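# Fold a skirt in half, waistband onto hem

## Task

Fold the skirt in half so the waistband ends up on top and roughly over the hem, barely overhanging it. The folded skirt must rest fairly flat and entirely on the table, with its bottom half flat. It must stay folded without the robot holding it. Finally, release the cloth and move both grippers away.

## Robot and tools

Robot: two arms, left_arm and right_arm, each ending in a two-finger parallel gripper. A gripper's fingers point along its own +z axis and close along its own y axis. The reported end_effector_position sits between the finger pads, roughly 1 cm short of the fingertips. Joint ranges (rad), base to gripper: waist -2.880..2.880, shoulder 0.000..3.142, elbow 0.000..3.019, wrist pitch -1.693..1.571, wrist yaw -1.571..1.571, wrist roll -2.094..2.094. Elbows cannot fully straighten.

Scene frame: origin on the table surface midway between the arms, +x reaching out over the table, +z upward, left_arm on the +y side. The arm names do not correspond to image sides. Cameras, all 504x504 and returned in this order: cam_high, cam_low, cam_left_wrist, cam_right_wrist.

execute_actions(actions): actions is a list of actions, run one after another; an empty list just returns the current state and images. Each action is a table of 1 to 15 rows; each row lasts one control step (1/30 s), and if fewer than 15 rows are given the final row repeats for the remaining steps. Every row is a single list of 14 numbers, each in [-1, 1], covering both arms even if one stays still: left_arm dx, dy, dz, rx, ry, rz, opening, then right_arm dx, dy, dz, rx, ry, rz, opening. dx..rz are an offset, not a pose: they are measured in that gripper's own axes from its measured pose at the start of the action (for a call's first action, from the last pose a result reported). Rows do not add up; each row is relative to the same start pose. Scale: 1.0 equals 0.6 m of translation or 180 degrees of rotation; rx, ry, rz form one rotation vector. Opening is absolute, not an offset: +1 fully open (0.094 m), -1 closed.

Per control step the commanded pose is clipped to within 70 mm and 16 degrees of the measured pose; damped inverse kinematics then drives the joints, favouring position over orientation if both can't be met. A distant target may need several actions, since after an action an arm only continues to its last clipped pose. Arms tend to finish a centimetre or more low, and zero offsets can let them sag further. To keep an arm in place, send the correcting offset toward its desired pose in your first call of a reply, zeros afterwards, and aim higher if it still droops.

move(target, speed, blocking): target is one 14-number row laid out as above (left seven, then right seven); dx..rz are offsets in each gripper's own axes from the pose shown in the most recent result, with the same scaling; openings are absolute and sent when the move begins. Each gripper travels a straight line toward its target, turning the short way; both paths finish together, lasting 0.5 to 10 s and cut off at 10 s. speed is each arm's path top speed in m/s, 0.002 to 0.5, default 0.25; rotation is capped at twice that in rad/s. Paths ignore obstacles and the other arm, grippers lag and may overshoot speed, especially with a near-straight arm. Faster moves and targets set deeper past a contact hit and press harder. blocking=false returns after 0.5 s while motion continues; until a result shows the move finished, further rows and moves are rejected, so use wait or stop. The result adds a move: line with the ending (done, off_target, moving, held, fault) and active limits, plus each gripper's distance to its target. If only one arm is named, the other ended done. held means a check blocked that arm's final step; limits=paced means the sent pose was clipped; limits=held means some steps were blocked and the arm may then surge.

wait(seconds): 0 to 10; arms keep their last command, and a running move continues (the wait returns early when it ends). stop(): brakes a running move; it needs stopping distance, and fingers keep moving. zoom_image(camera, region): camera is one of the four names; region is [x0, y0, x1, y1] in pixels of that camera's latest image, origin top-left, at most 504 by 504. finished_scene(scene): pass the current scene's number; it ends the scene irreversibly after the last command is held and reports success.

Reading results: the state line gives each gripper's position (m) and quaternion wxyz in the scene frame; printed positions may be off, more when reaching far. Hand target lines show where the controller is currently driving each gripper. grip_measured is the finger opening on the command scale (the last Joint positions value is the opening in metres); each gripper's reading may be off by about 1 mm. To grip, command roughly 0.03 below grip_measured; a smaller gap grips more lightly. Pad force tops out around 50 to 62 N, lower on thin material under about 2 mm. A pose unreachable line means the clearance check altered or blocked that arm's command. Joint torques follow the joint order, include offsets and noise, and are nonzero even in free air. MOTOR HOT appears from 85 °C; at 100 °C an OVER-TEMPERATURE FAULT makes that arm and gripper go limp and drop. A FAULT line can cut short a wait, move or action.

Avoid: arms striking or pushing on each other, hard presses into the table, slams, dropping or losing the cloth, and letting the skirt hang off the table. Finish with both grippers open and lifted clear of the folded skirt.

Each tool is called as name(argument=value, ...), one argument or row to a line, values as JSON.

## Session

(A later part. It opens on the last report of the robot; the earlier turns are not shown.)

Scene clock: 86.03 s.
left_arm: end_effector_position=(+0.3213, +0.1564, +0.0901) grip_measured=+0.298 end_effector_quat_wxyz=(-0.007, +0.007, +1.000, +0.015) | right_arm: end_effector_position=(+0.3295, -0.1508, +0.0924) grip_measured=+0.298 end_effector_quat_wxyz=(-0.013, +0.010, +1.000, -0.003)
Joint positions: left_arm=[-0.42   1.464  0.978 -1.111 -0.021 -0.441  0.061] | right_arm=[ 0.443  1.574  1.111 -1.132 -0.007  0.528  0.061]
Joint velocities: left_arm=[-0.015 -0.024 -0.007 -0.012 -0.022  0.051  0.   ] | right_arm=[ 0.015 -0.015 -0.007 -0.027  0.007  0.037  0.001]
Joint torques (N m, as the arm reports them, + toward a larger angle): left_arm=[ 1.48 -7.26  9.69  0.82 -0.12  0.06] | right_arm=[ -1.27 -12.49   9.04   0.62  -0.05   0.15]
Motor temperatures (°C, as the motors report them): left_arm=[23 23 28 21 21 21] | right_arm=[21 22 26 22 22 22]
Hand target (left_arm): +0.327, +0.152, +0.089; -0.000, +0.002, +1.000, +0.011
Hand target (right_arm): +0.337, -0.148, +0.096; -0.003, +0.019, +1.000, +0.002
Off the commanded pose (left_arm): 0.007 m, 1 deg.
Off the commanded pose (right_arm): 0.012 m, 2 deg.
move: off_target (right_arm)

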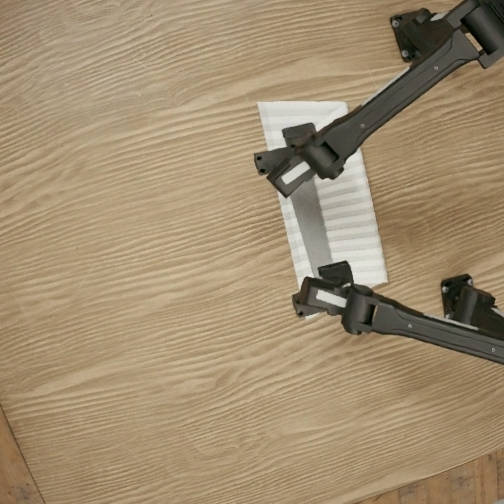

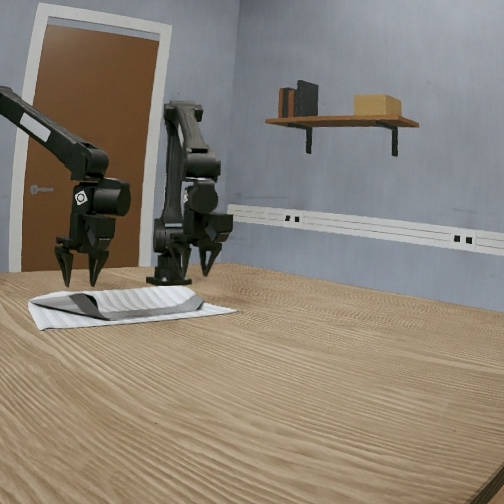

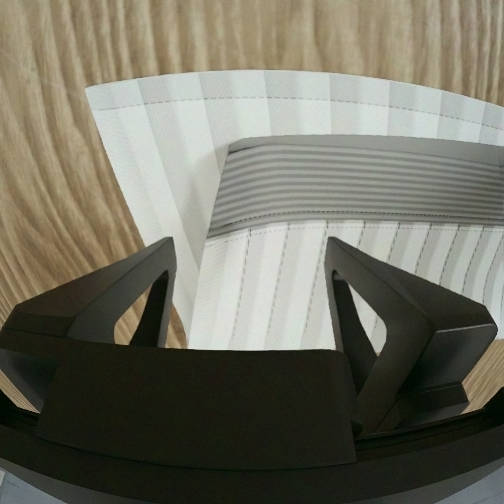

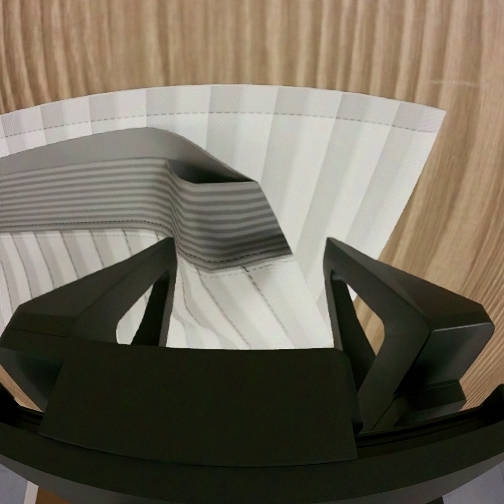

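move(
  target=[-0.025,0.005,0.118,0,0,0,0.4,-0.01,-0.005,0.1,0,0,0,0.4],
  speed=0.1,
)

move(
  target=[0,0,0,0,0,0,-1,0,0,0,0,0,0,-1],
)

Scene clock: 88.80 s.
left_arm: end_effector_position=(+0.3319, +0.1564, +0.0254) grip_measured=+0.398 end_effector_quat_wxyz=(-0.008, +0.009, +1.000, +0.015) | right_arm: end_effector_position=(+0.3325, -0.1491, +0.0366) grip_measured=+0.398 end_effector_quat_wxyz=(-0.012, +0.010, +1.000, -0.003)
Joint positions: left_arm=[-0.408  1.59   0.921 -0.929 -0.021 -0.424  0.066] | right_arm=[ 0.443  1.66   1.048 -0.983 -0.007  0.529  0.066]
Joint velocities: left_arm=[ 0.005 -0.005  0.002  0.007 -0.037  0.007 -0.   ] | right_arm=[-0.005 -0.005  0.007 -0.007  0.022  0.051  0.001]
Joint torques (N m, as the arm reports them, + toward a larger angle): left_arm=[ 2.79 -7.53  7.81  0.8  -0.22  0.26] | right_arm=[ -2.47 -12.44   6.86   0.44  -0.02  -0.12]
Motor temperatures (°C, as the motors report them): left_arm=[23 23 28 21 21 21] | right_arm=[21 22 25 22 22 22]
Hand target (left_arm): +0.336, +0.161, +0.019; -0.008, +0.007, +1.000, +0.015
Hand target (right_arm): +0.335, -0.154, +0.032; -0.013, +0.010, +1.000, -0.003
Off the commanded pose (left_arm): 0.009 m, 0 deg.
Off the commanded pose (right_arm): 0.007 m, 0 deg.
move: done

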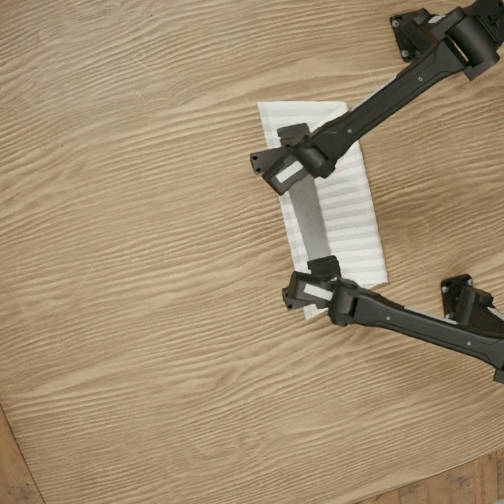

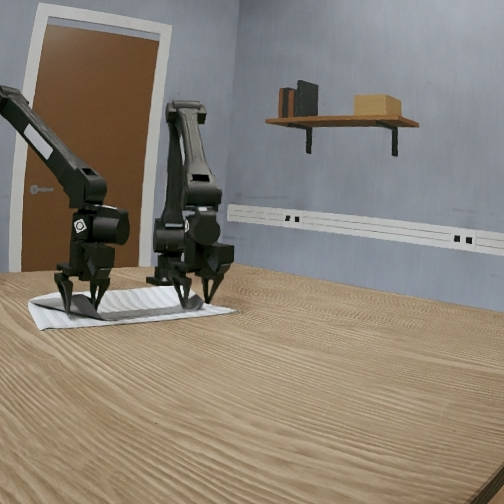

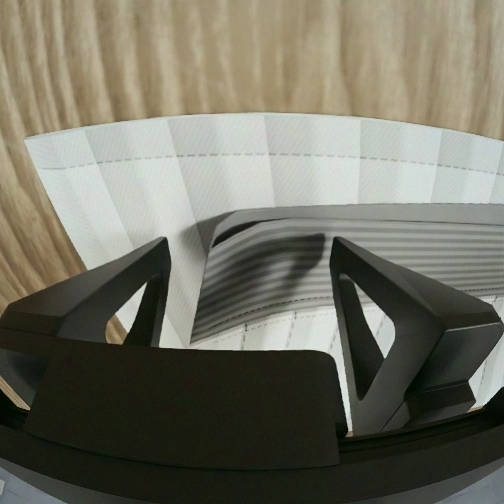

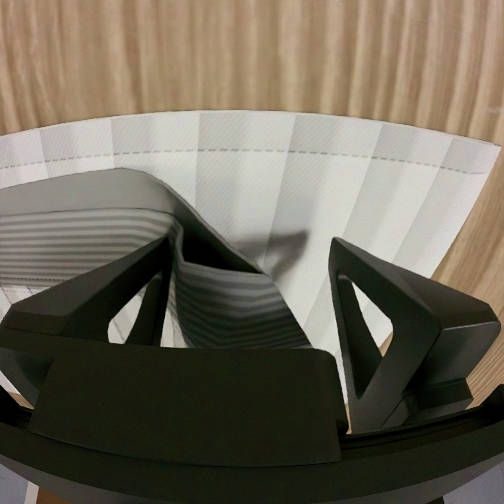

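Scene clock: 89.30 s.
left_arm: end_effector_position=(+0.3317, +0.1558, +0.0254) grip_measured=-0.977 end_effector_quat_wxyz=(-0.009, +0.009, +1.000, +0.013) | right_arm: end_effector_position=(+0.3322, -0.1485, +0.0366) grip_measured=-0.965 end_effector_quat_wxyz=(-0.013, +0.010, +1.000, -0.001)
Joint positions: left_arm=[-0.408  1.59   0.921 -0.929 -0.017 -0.424  0.001] | right_arm=[ 0.443  1.66   1.048 -0.983 -0.011  0.529  0.002]
Joint velocities: left_arm=[-0.015 -0.005 -0.007  0.012  0.022  0.007 -0.   ] | right_arm=[-0.005 -0.005  0.012 -0.007 -0.066 -0.037  0.   ]
Joint torques (N m, as the arm reports them, + toward a larger angle): left_arm=[ 1.75 -8.59  8.04  0.18 -0.33  0.16] | right_arm=[ -0.72 -12.58   7.28   0.2    0.08  -0.02]
Motor temperatures (°C, as the motors report them): left_arm=[23 23 28 21 21 21] | right_arm=[21 22 25 22 22 22]
Hand target (left_arm): +0.332, +0.156, +0.025; -0.008, +0.009, +1.000, +0.015
Hand target (right_arm): +0.333, -0.149, +0.037; -0.012, +0.010, +1.000, -0.003
Off the commanded pose (left_arm): 0.001 m, 0 deg.
Off the commanded pose (right_arm): 0.001 m, 0 deg.
move: done

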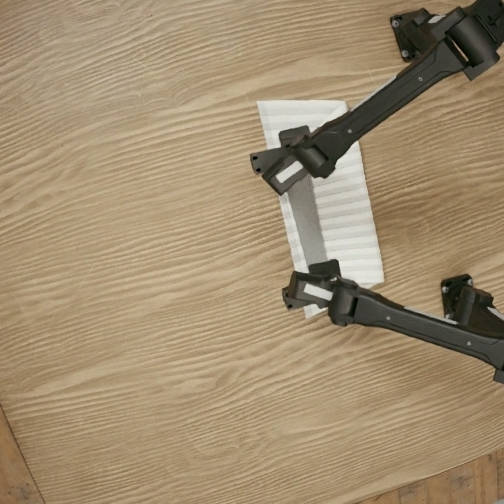

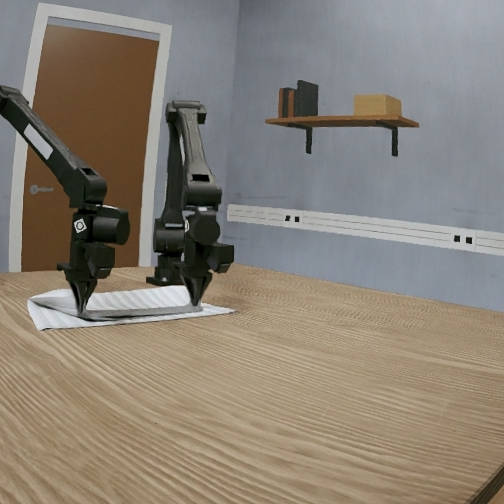

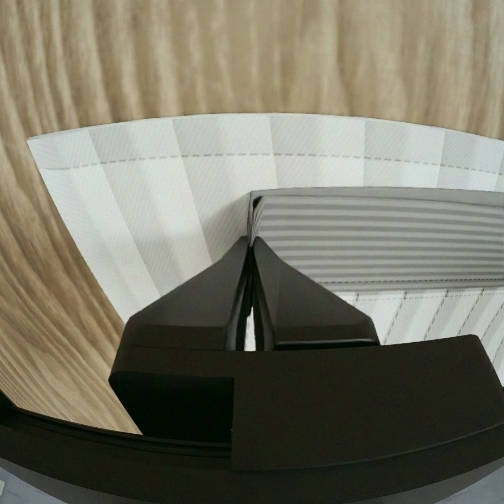

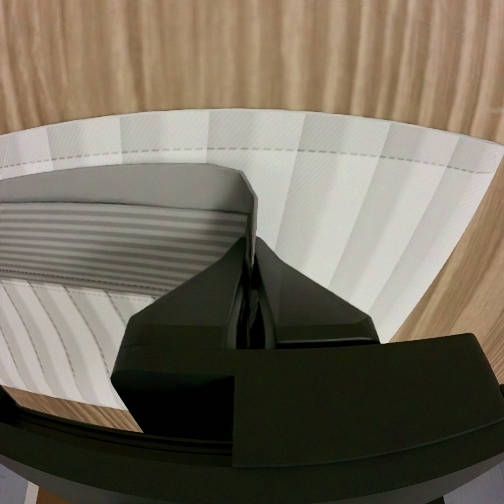

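Both caught. Nudge forward.

move(
  target=[-0.065,-0.01,-0.05,0,0,0,-1,-0.055,-0.025,-0.04,0,0,0,-1],
  speed=0.06,
)

move(
  target=[-0.02,0.02,-0.015,0,0,0,0.6,-0.02,-0.03,-0.015,0,0,0,0.6],
  speed=0.04,
)

move(
  target=[0,0.3,-0.3,0,-0.05,0,0.6,0,-0.3,-0.3,0,-0.05,0,0.6],
)

Scene clock: 95.60 s.
left_arm: end_effector_position=(+0.3524, +0.1448, +0.0488) grip_measured=-0.977 end_effector_quat_wxyz=(-0.011, +0.016, +1.000, +0.011) | right_arm: end_effector_position=(+0.3449, -0.1608, +0.0506) grip_measured=-0.965 end_effector_quat_wxyz=(-0.022, +0.006, +1.000, -0.001)
Joint positions: left_arm=[-0.408  1.606  1.017 -1.011 -0.011 -0.41   0.001] | right_arm=[ 0.402  1.661  1.093 -1.044 -0.018  0.478  0.002]
Joint velocities: left_arm=[ 0.005 -0.005 -0.002 -0.012 -0.037 -0.022 -0.   ] | right_arm=[ 0.005  0.005 -0.002 -0.002 -0.037 -0.007 -0.   ]
Joint torques (N m, as the arm reports them, + toward a larger angle): left_arm=[ 3.36 -7.73 12.73 -0.51 -0.48  0.26] | right_arm=[ -3.3  -11.75  11.35  -0.47   0.28  -0.15]
Motor temperatures (°C, as the motors report them): left_arm=[23 23 28 21 21 21] | right_arm=[21 22 25 22 22 22]
Hand target (left_arm): +0.370, +0.149, +0.055; -0.008, +0.009, +1.000, +0.013
Hand target (right_arm): +0.365, -0.164, +0.060; -0.012, +0.011, +1.000, -0.001
Off the commanded pose (left_arm): 0.020 m, 1 deg.
Off the commanded pose (right_arm): 0.023 m, 1 deg.
move: off_target (left_arm, right_arm)

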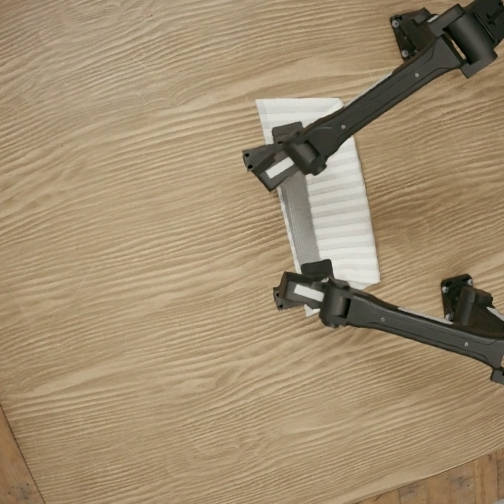

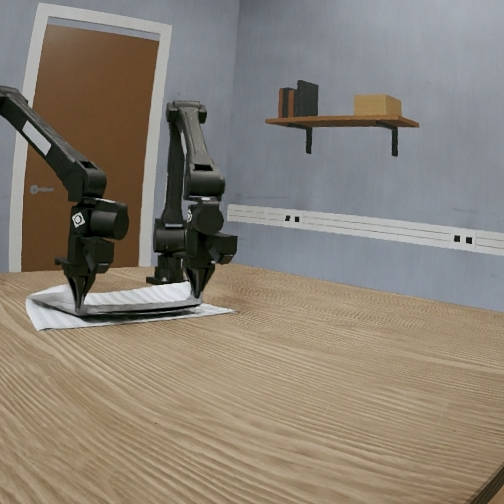

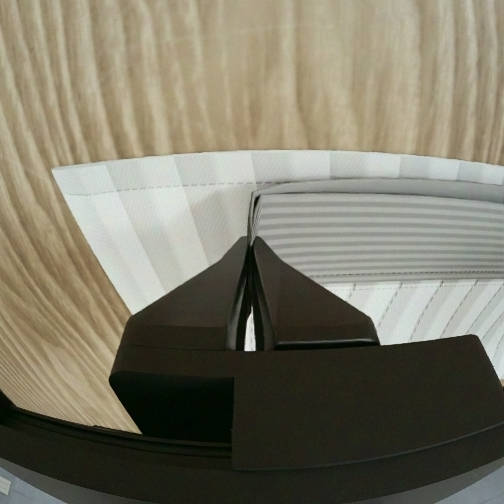

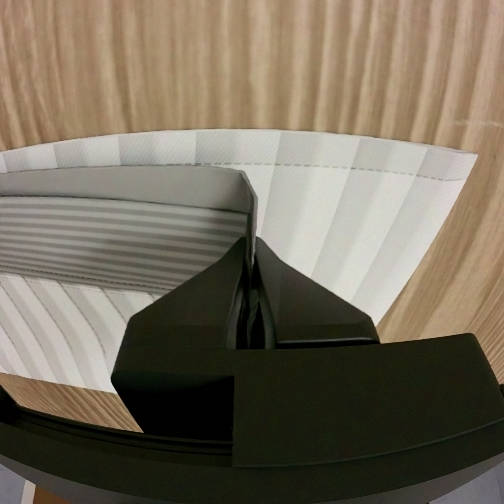

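Scene clock: 96.50 s.
left_arm: end_effector_position=(+0.3537, +0.1545, +0.0489) grip_measured=+0.598 end_effector_quat_wxyz=(-0.017, +0.017, +1.000, +0.013) | right_arm: end_effector_position=(+0.3489, -0.1777, +0.0508) grip_measured=+0.598 end_effector_quat_wxyz=(-0.029, +0.009, +1.000, -0.004)
Joint positions: left_arm=[-0.385  1.606  1.017 -1.023 -0.01  -0.385  0.075] | right_arm=[ 0.363  1.661  1.093 -1.059 -0.017  0.446  0.075]
Joint velocities: left_arm=[-0.015 -0.005 -0.002  0.002 -0.022  0.007 -0.001] | right_arm=[ 0.005 -0.005 -0.002  0.012  0.007  0.037 -0.   ]
Joint torques (N m, as the arm reports them, + toward a larger angle): left_arm=[ 2.82 -9.17 11.06 -0.42 -0.25  0.27] | right_arm=[ -1.88 -12.93   9.01  -0.46   0.07  -0.14]
Motor temperatures (°C, as the motors report them): left_arm=[23 23 28 21 21 21] | right_arm=[21 23 25 22 22 22]
Hand target (left_arm): +0.365, +0.156, +0.058; -0.011, +0.016, +1.000, +0.011
Hand target (right_arm): +0.357, -0.179, +0.059; -0.022, +0.006, +1.000, -0.001
Off the commanded pose (left_arm): 0.015 m, 1 deg.
Off the commanded pose (right_arm): 0.012 m, 1 deg.
move: off_target (left_arm, right_arm)

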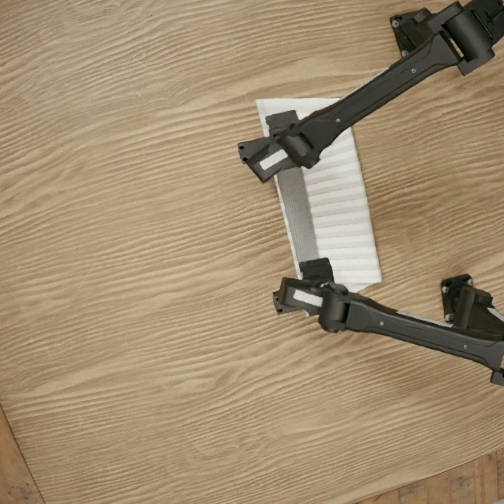

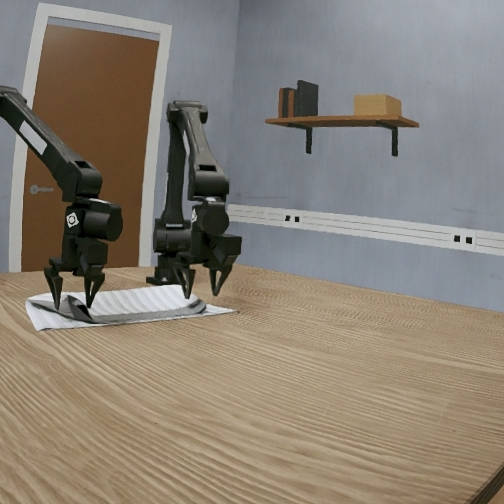

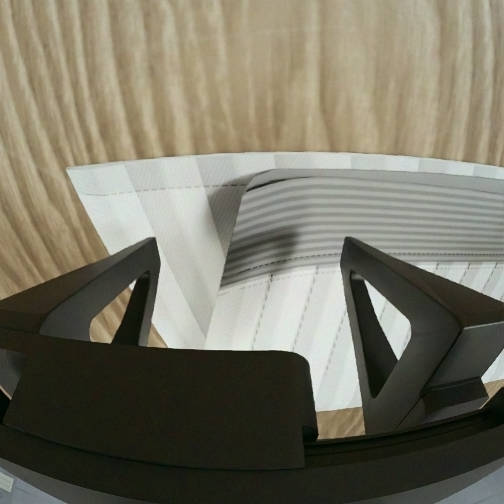

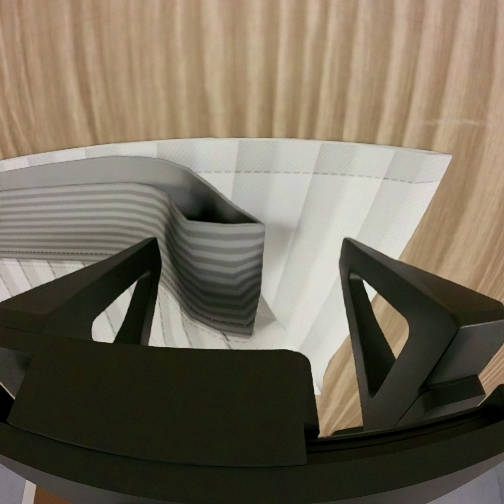

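Scene clock: 98.10 s.
left_arm: end_effector_position=(+0.3514, +0.3273, +0.2069) grip_measured=+0.598 end_effector_quat_wxyz=(+0.037, +0.016, +0.999, +0.011) | right_arm: end_effector_position=(+0.3421, -0.3566, +0.2118) grip_measured=+0.598 end_effector_quat_wxyz=(+0.028, +0.015, +0.999, -0.007)
Joint positions: left_arm=[ 0.045  1.279  1.119 -1.336 -0.02   0.043  0.075] | right_arm=[-0.051  1.32   1.17  -1.366  0.015  0.045  0.075]
Joint velocities: left_arm=[-0.015 -0.005 -0.017 -0.007 -0.037  0.037 -0.   ] | right_arm=[-0.005 -0.015  0.002 -0.002 -0.007 -0.066 -0.   ]
Joint torques (N m, as the arm reports them, + toward a larger angle): left_arm=[ 2.18 -7.35 15.26 -0.23  0.06  0.27] | right_arm=[-0.88 -9.74 13.08 -0.12 -0.13 -0.19]
Motor temperatures (°C, as the motors report them): left_arm=[23 23 28 21 21 21] | right_arm=[21 23 25 22 22 22]
Hand target (left_arm): +0.363, +0.329, +0.233; +0.063, +0.019, +0.998, +0.010
Hand target (right_arm): +0.356, -0.357, +0.235; +0.052, +0.008, +0.999, -0.005
Off the commanded pose (left_arm): 0.030 m, 3 deg.
Off the commanded pose (right_arm): 0.025 m, 3 deg.
move: off_target (left_arm, right_arm)

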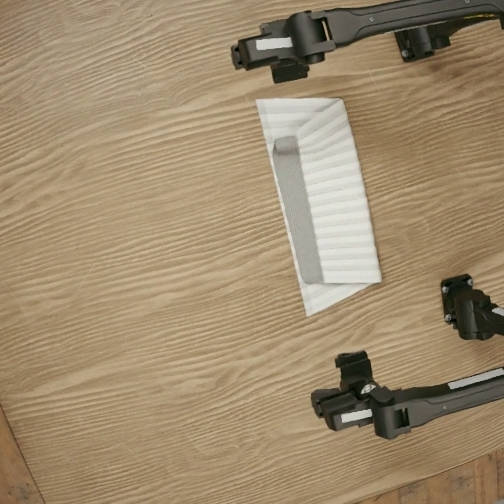

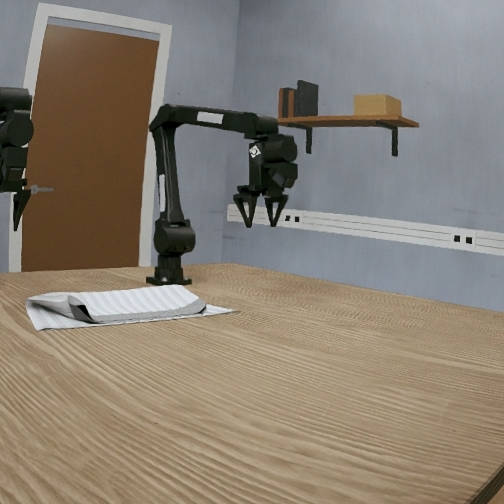

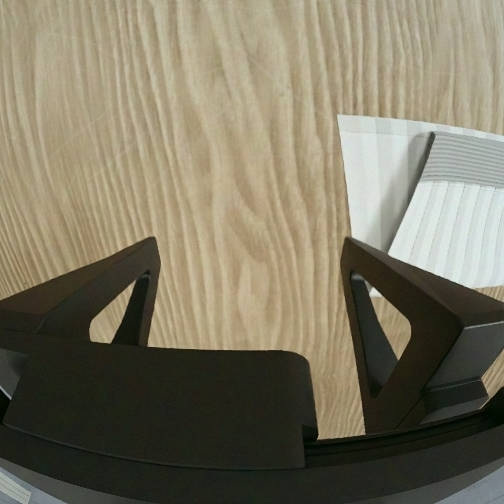

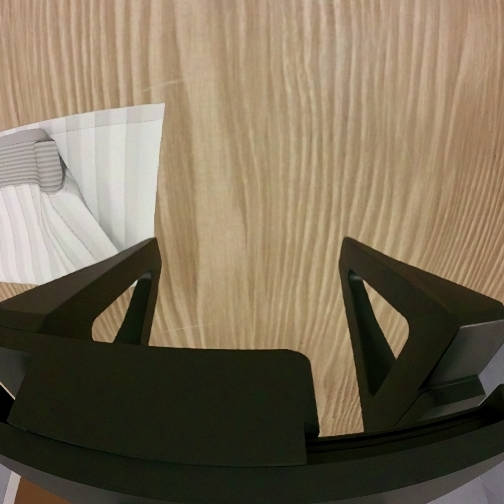

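move(
  target=[0.22,-0.38,0.18,0,0,0,1,0.03,0.32,0.19,0,0,0,-0.6],
)

move(
  target=[0,0,0.115,0,0,0,1,0,-0.03,0.125,0,0,0,-0.6],
  speed=0.1,
)

move(
  target=[0,0.3,-0.33,0,0,0,1,0,-0.3,-0.3,0,0,0,-0.6],
  speed=0.2,
)

Scene clock: 102.83 s.
left_arm: end_effector_position=(+0.2202, +0.1095, +0.0865) grip_measured=+1.000 end_effector_quat_wxyz=(+0.033, +0.020, +0.999, +0.014) | right_arm: end_effector_position=(+0.3321, -0.1661, +0.0935) grip_measured=-0.598 end_effector_quat_wxyz=(+0.021, +0.008, +1.000, -0.007)
Joint positions: left_arm=[-0.716  1.277  0.784 -1.048 -0.066 -0.709  0.094] | right_arm=[ 0.424  1.528  1.059 -1.072  0.032  0.506  0.019]
Joint velocities: left_arm=[-0.015 -0.015 -0.007 -0.012 -0.066 -0.022  0.   ] | right_arm=[ 0.005 -0.005  0.017  0.007 -0.007  0.022 -0.   ]
Joint torques (N m, as the arm reports them, + toward a larger angle): left_arm=[ 1.37 -4.73  8.84  0.94 -0.45  0.06] | right_arm=[ -0.46 -11.8    8.16   0.74   0.05   0.14]
Motor temperatures (°C, as the motors report them): left_arm=[23 23 29 21 21 21] | right_arm=[21 22 26 22 22 22]
Hand target (left_arm): +0.222, +0.107, +0.082; +0.037, +0.016, +0.999, +0.014
Hand target (right_arm): +0.334, -0.165, +0.092; +0.025, +0.016, +1.000, -0.005
Off the commanded pose (left_arm): 0.004 m, 1 deg.
Off the commanded pose (right_arm): 0.005 m, 1 deg.
move: done

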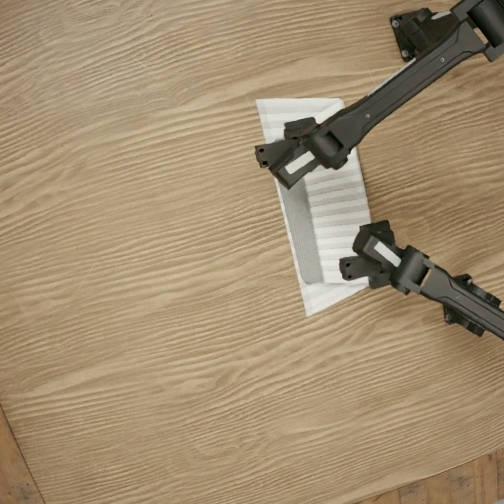

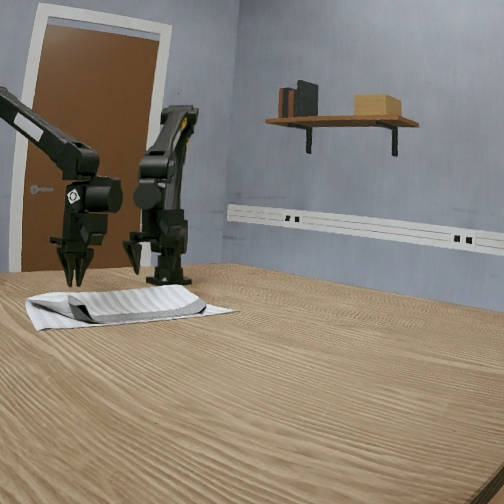

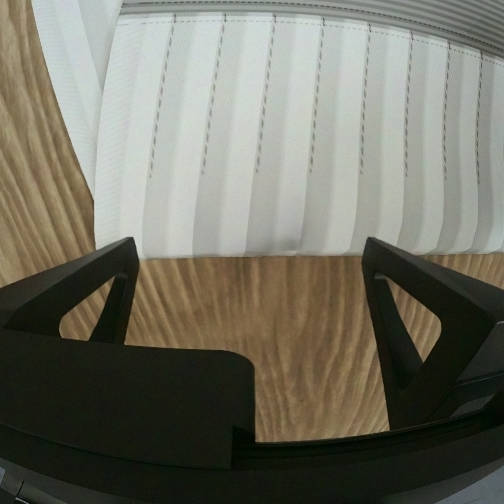

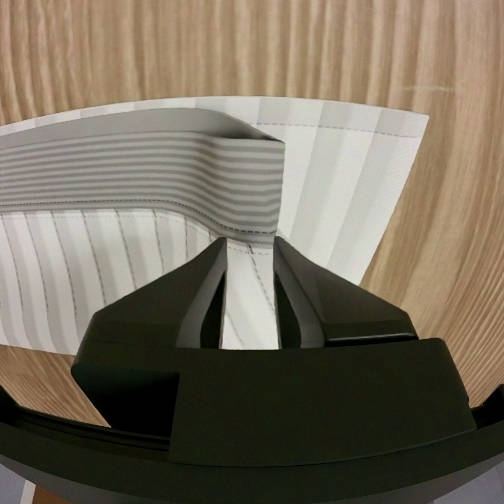

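Scene clock: 103.97 s.
left_arm: end_effector_position=(+0.2229, +0.1071, +0.0253) grip_measured=+1.000 end_effector_quat_wxyz=(+0.036, +0.022, +0.999, +0.012) | right_arm: end_effector_position=(+0.3359, -0.1808, +0.0273) grip_measured=-0.598 end_effector_quat_wxyz=(+0.024, +0.010, +1.000, -0.005)
Joint positions: left_arm=[-0.716  1.393  0.698 -0.838 -0.066 -0.704  0.094] | right_arm=[ 0.389  1.615  0.959 -0.876  0.031  0.474  0.019]
Joint velocities: left_arm=[-0.024  0.005 -0.012  0.012 -0.022 -0.007  0.   ] | right_arm=[-0.015 -0.015 -0.002  0.007 -0.037 -0.037  0.   ]
Joint torques (N m, as the arm reports them, + toward a larger angle): left_arm=[ 2.75 -4.8   7.39  0.92 -0.22  0.27] | right_arm=[ -2.32 -10.24   6.5    0.84   0.01  -0.11]
Motor temperatures (°C, as the motors report them): left_arm=[23 23 29 21 21 21] | right_arm=[21 22 26 22 22 22]
Hand target (left_arm): +0.225, +0.111, +0.018; +0.033, +0.020, +0.999, +0.014
Hand target (right_arm): +0.336, -0.185, +0.018; +0.021, +0.008, +1.000, -0.007
Off the commanded pose (left_arm): 0.009 m, 1 deg.
Off the commanded pose (right_arm): 0.010 m, 0 deg.
move: done

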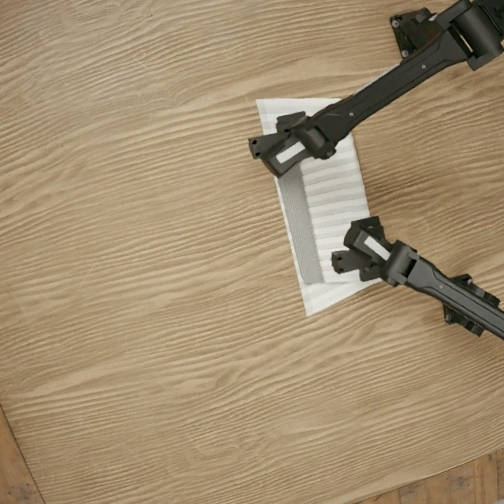

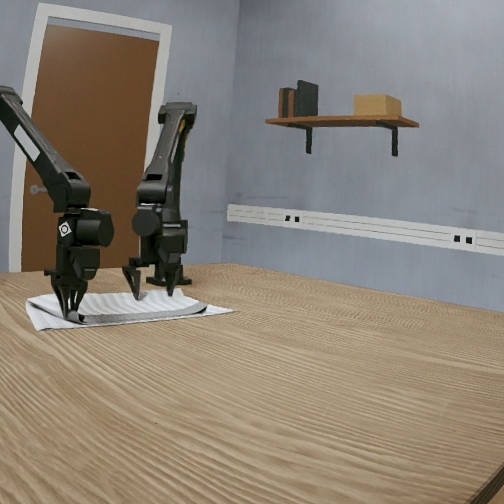

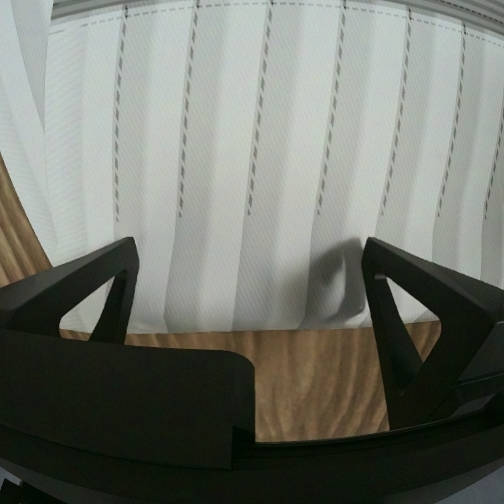

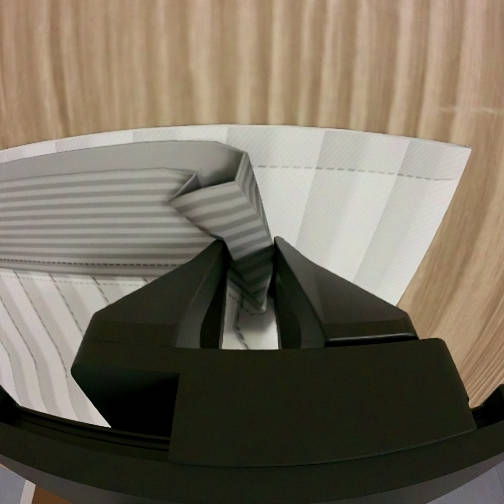

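Scene clock: 105.90 s.
left_arm: end_effector_position=(+0.2022, +0.2824, +0.2010) grip_measured=+1.000 end_effector_quat_wxyz=(+0.010, +0.023, +1.000, +0.016) | right_arm: end_effector_position=(+0.3075, -0.3583, +0.1876) grip_measured=-0.598 end_effector_quat_wxyz=(-0.001, +0.016, +1.000, -0.009)
Joint positions: left_arm=[-0.159  0.908  0.845 -1.493 -0.036 -0.147  0.094] | right_arm=[-0.053  1.276  1.068 -1.364  0.017  0.044  0.019]
Joint velocities: left_arm=[-0.005  0.005 -0.017 -0.012 -0.007  0.007  0.   ] | right_arm=[-0.005 -0.015 -0.022  0.002 -0.007  0.007 -0.001]
Joint torques (N m, as the arm reports them, + toward a larger angle): left_arm=[ 2.69 -2.47 15.63 -0.32  0.02  0.24] | right_arm=[-2.68 -8.92 13.35 -0.15 -0.13 -0.06]
Motor temperatures (°C, as the motors report them): left_arm=[23 22 29 21 21 21] | right_arm=[21 22 26 22 22 22]
Hand target (left_arm): +0.213, +0.283, +0.226; +0.036, +0.022, +0.999, +0.010
Hand target (right_arm): +0.323, -0.359, +0.212; +0.026, +0.010, +1.000, -0.007
Off the commanded pose (left_arm): 0.030 m, 3 deg.
Off the commanded pose (right_arm): 0.027 m, 3 deg.
move: off_target (left_arm, right_arm)

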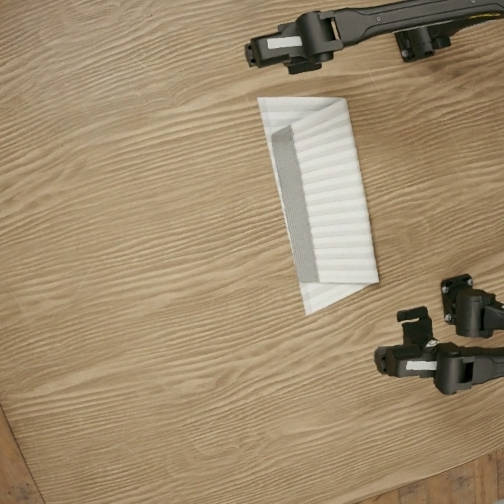

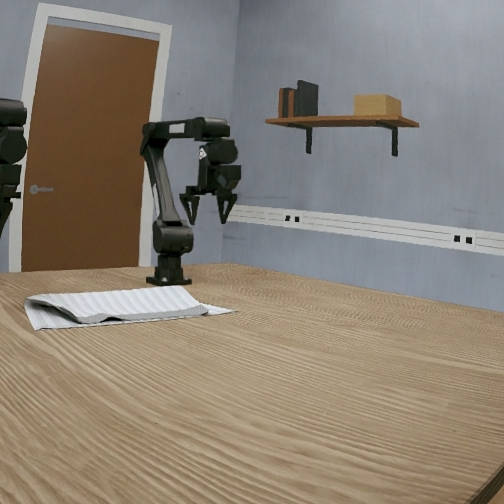

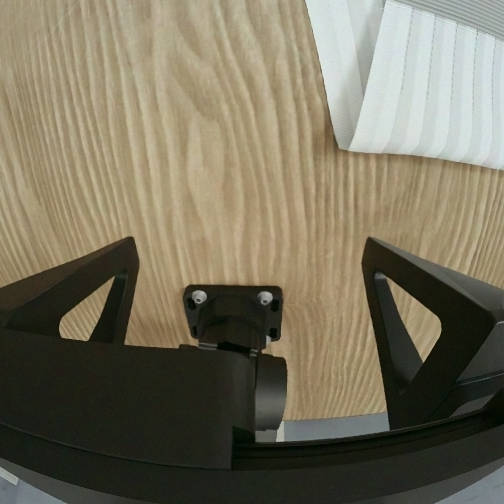

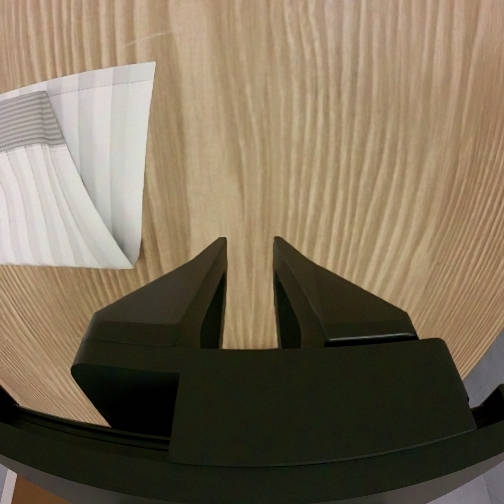

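finished_scene(
  scene=1,
)

The scene is finished: the task was done.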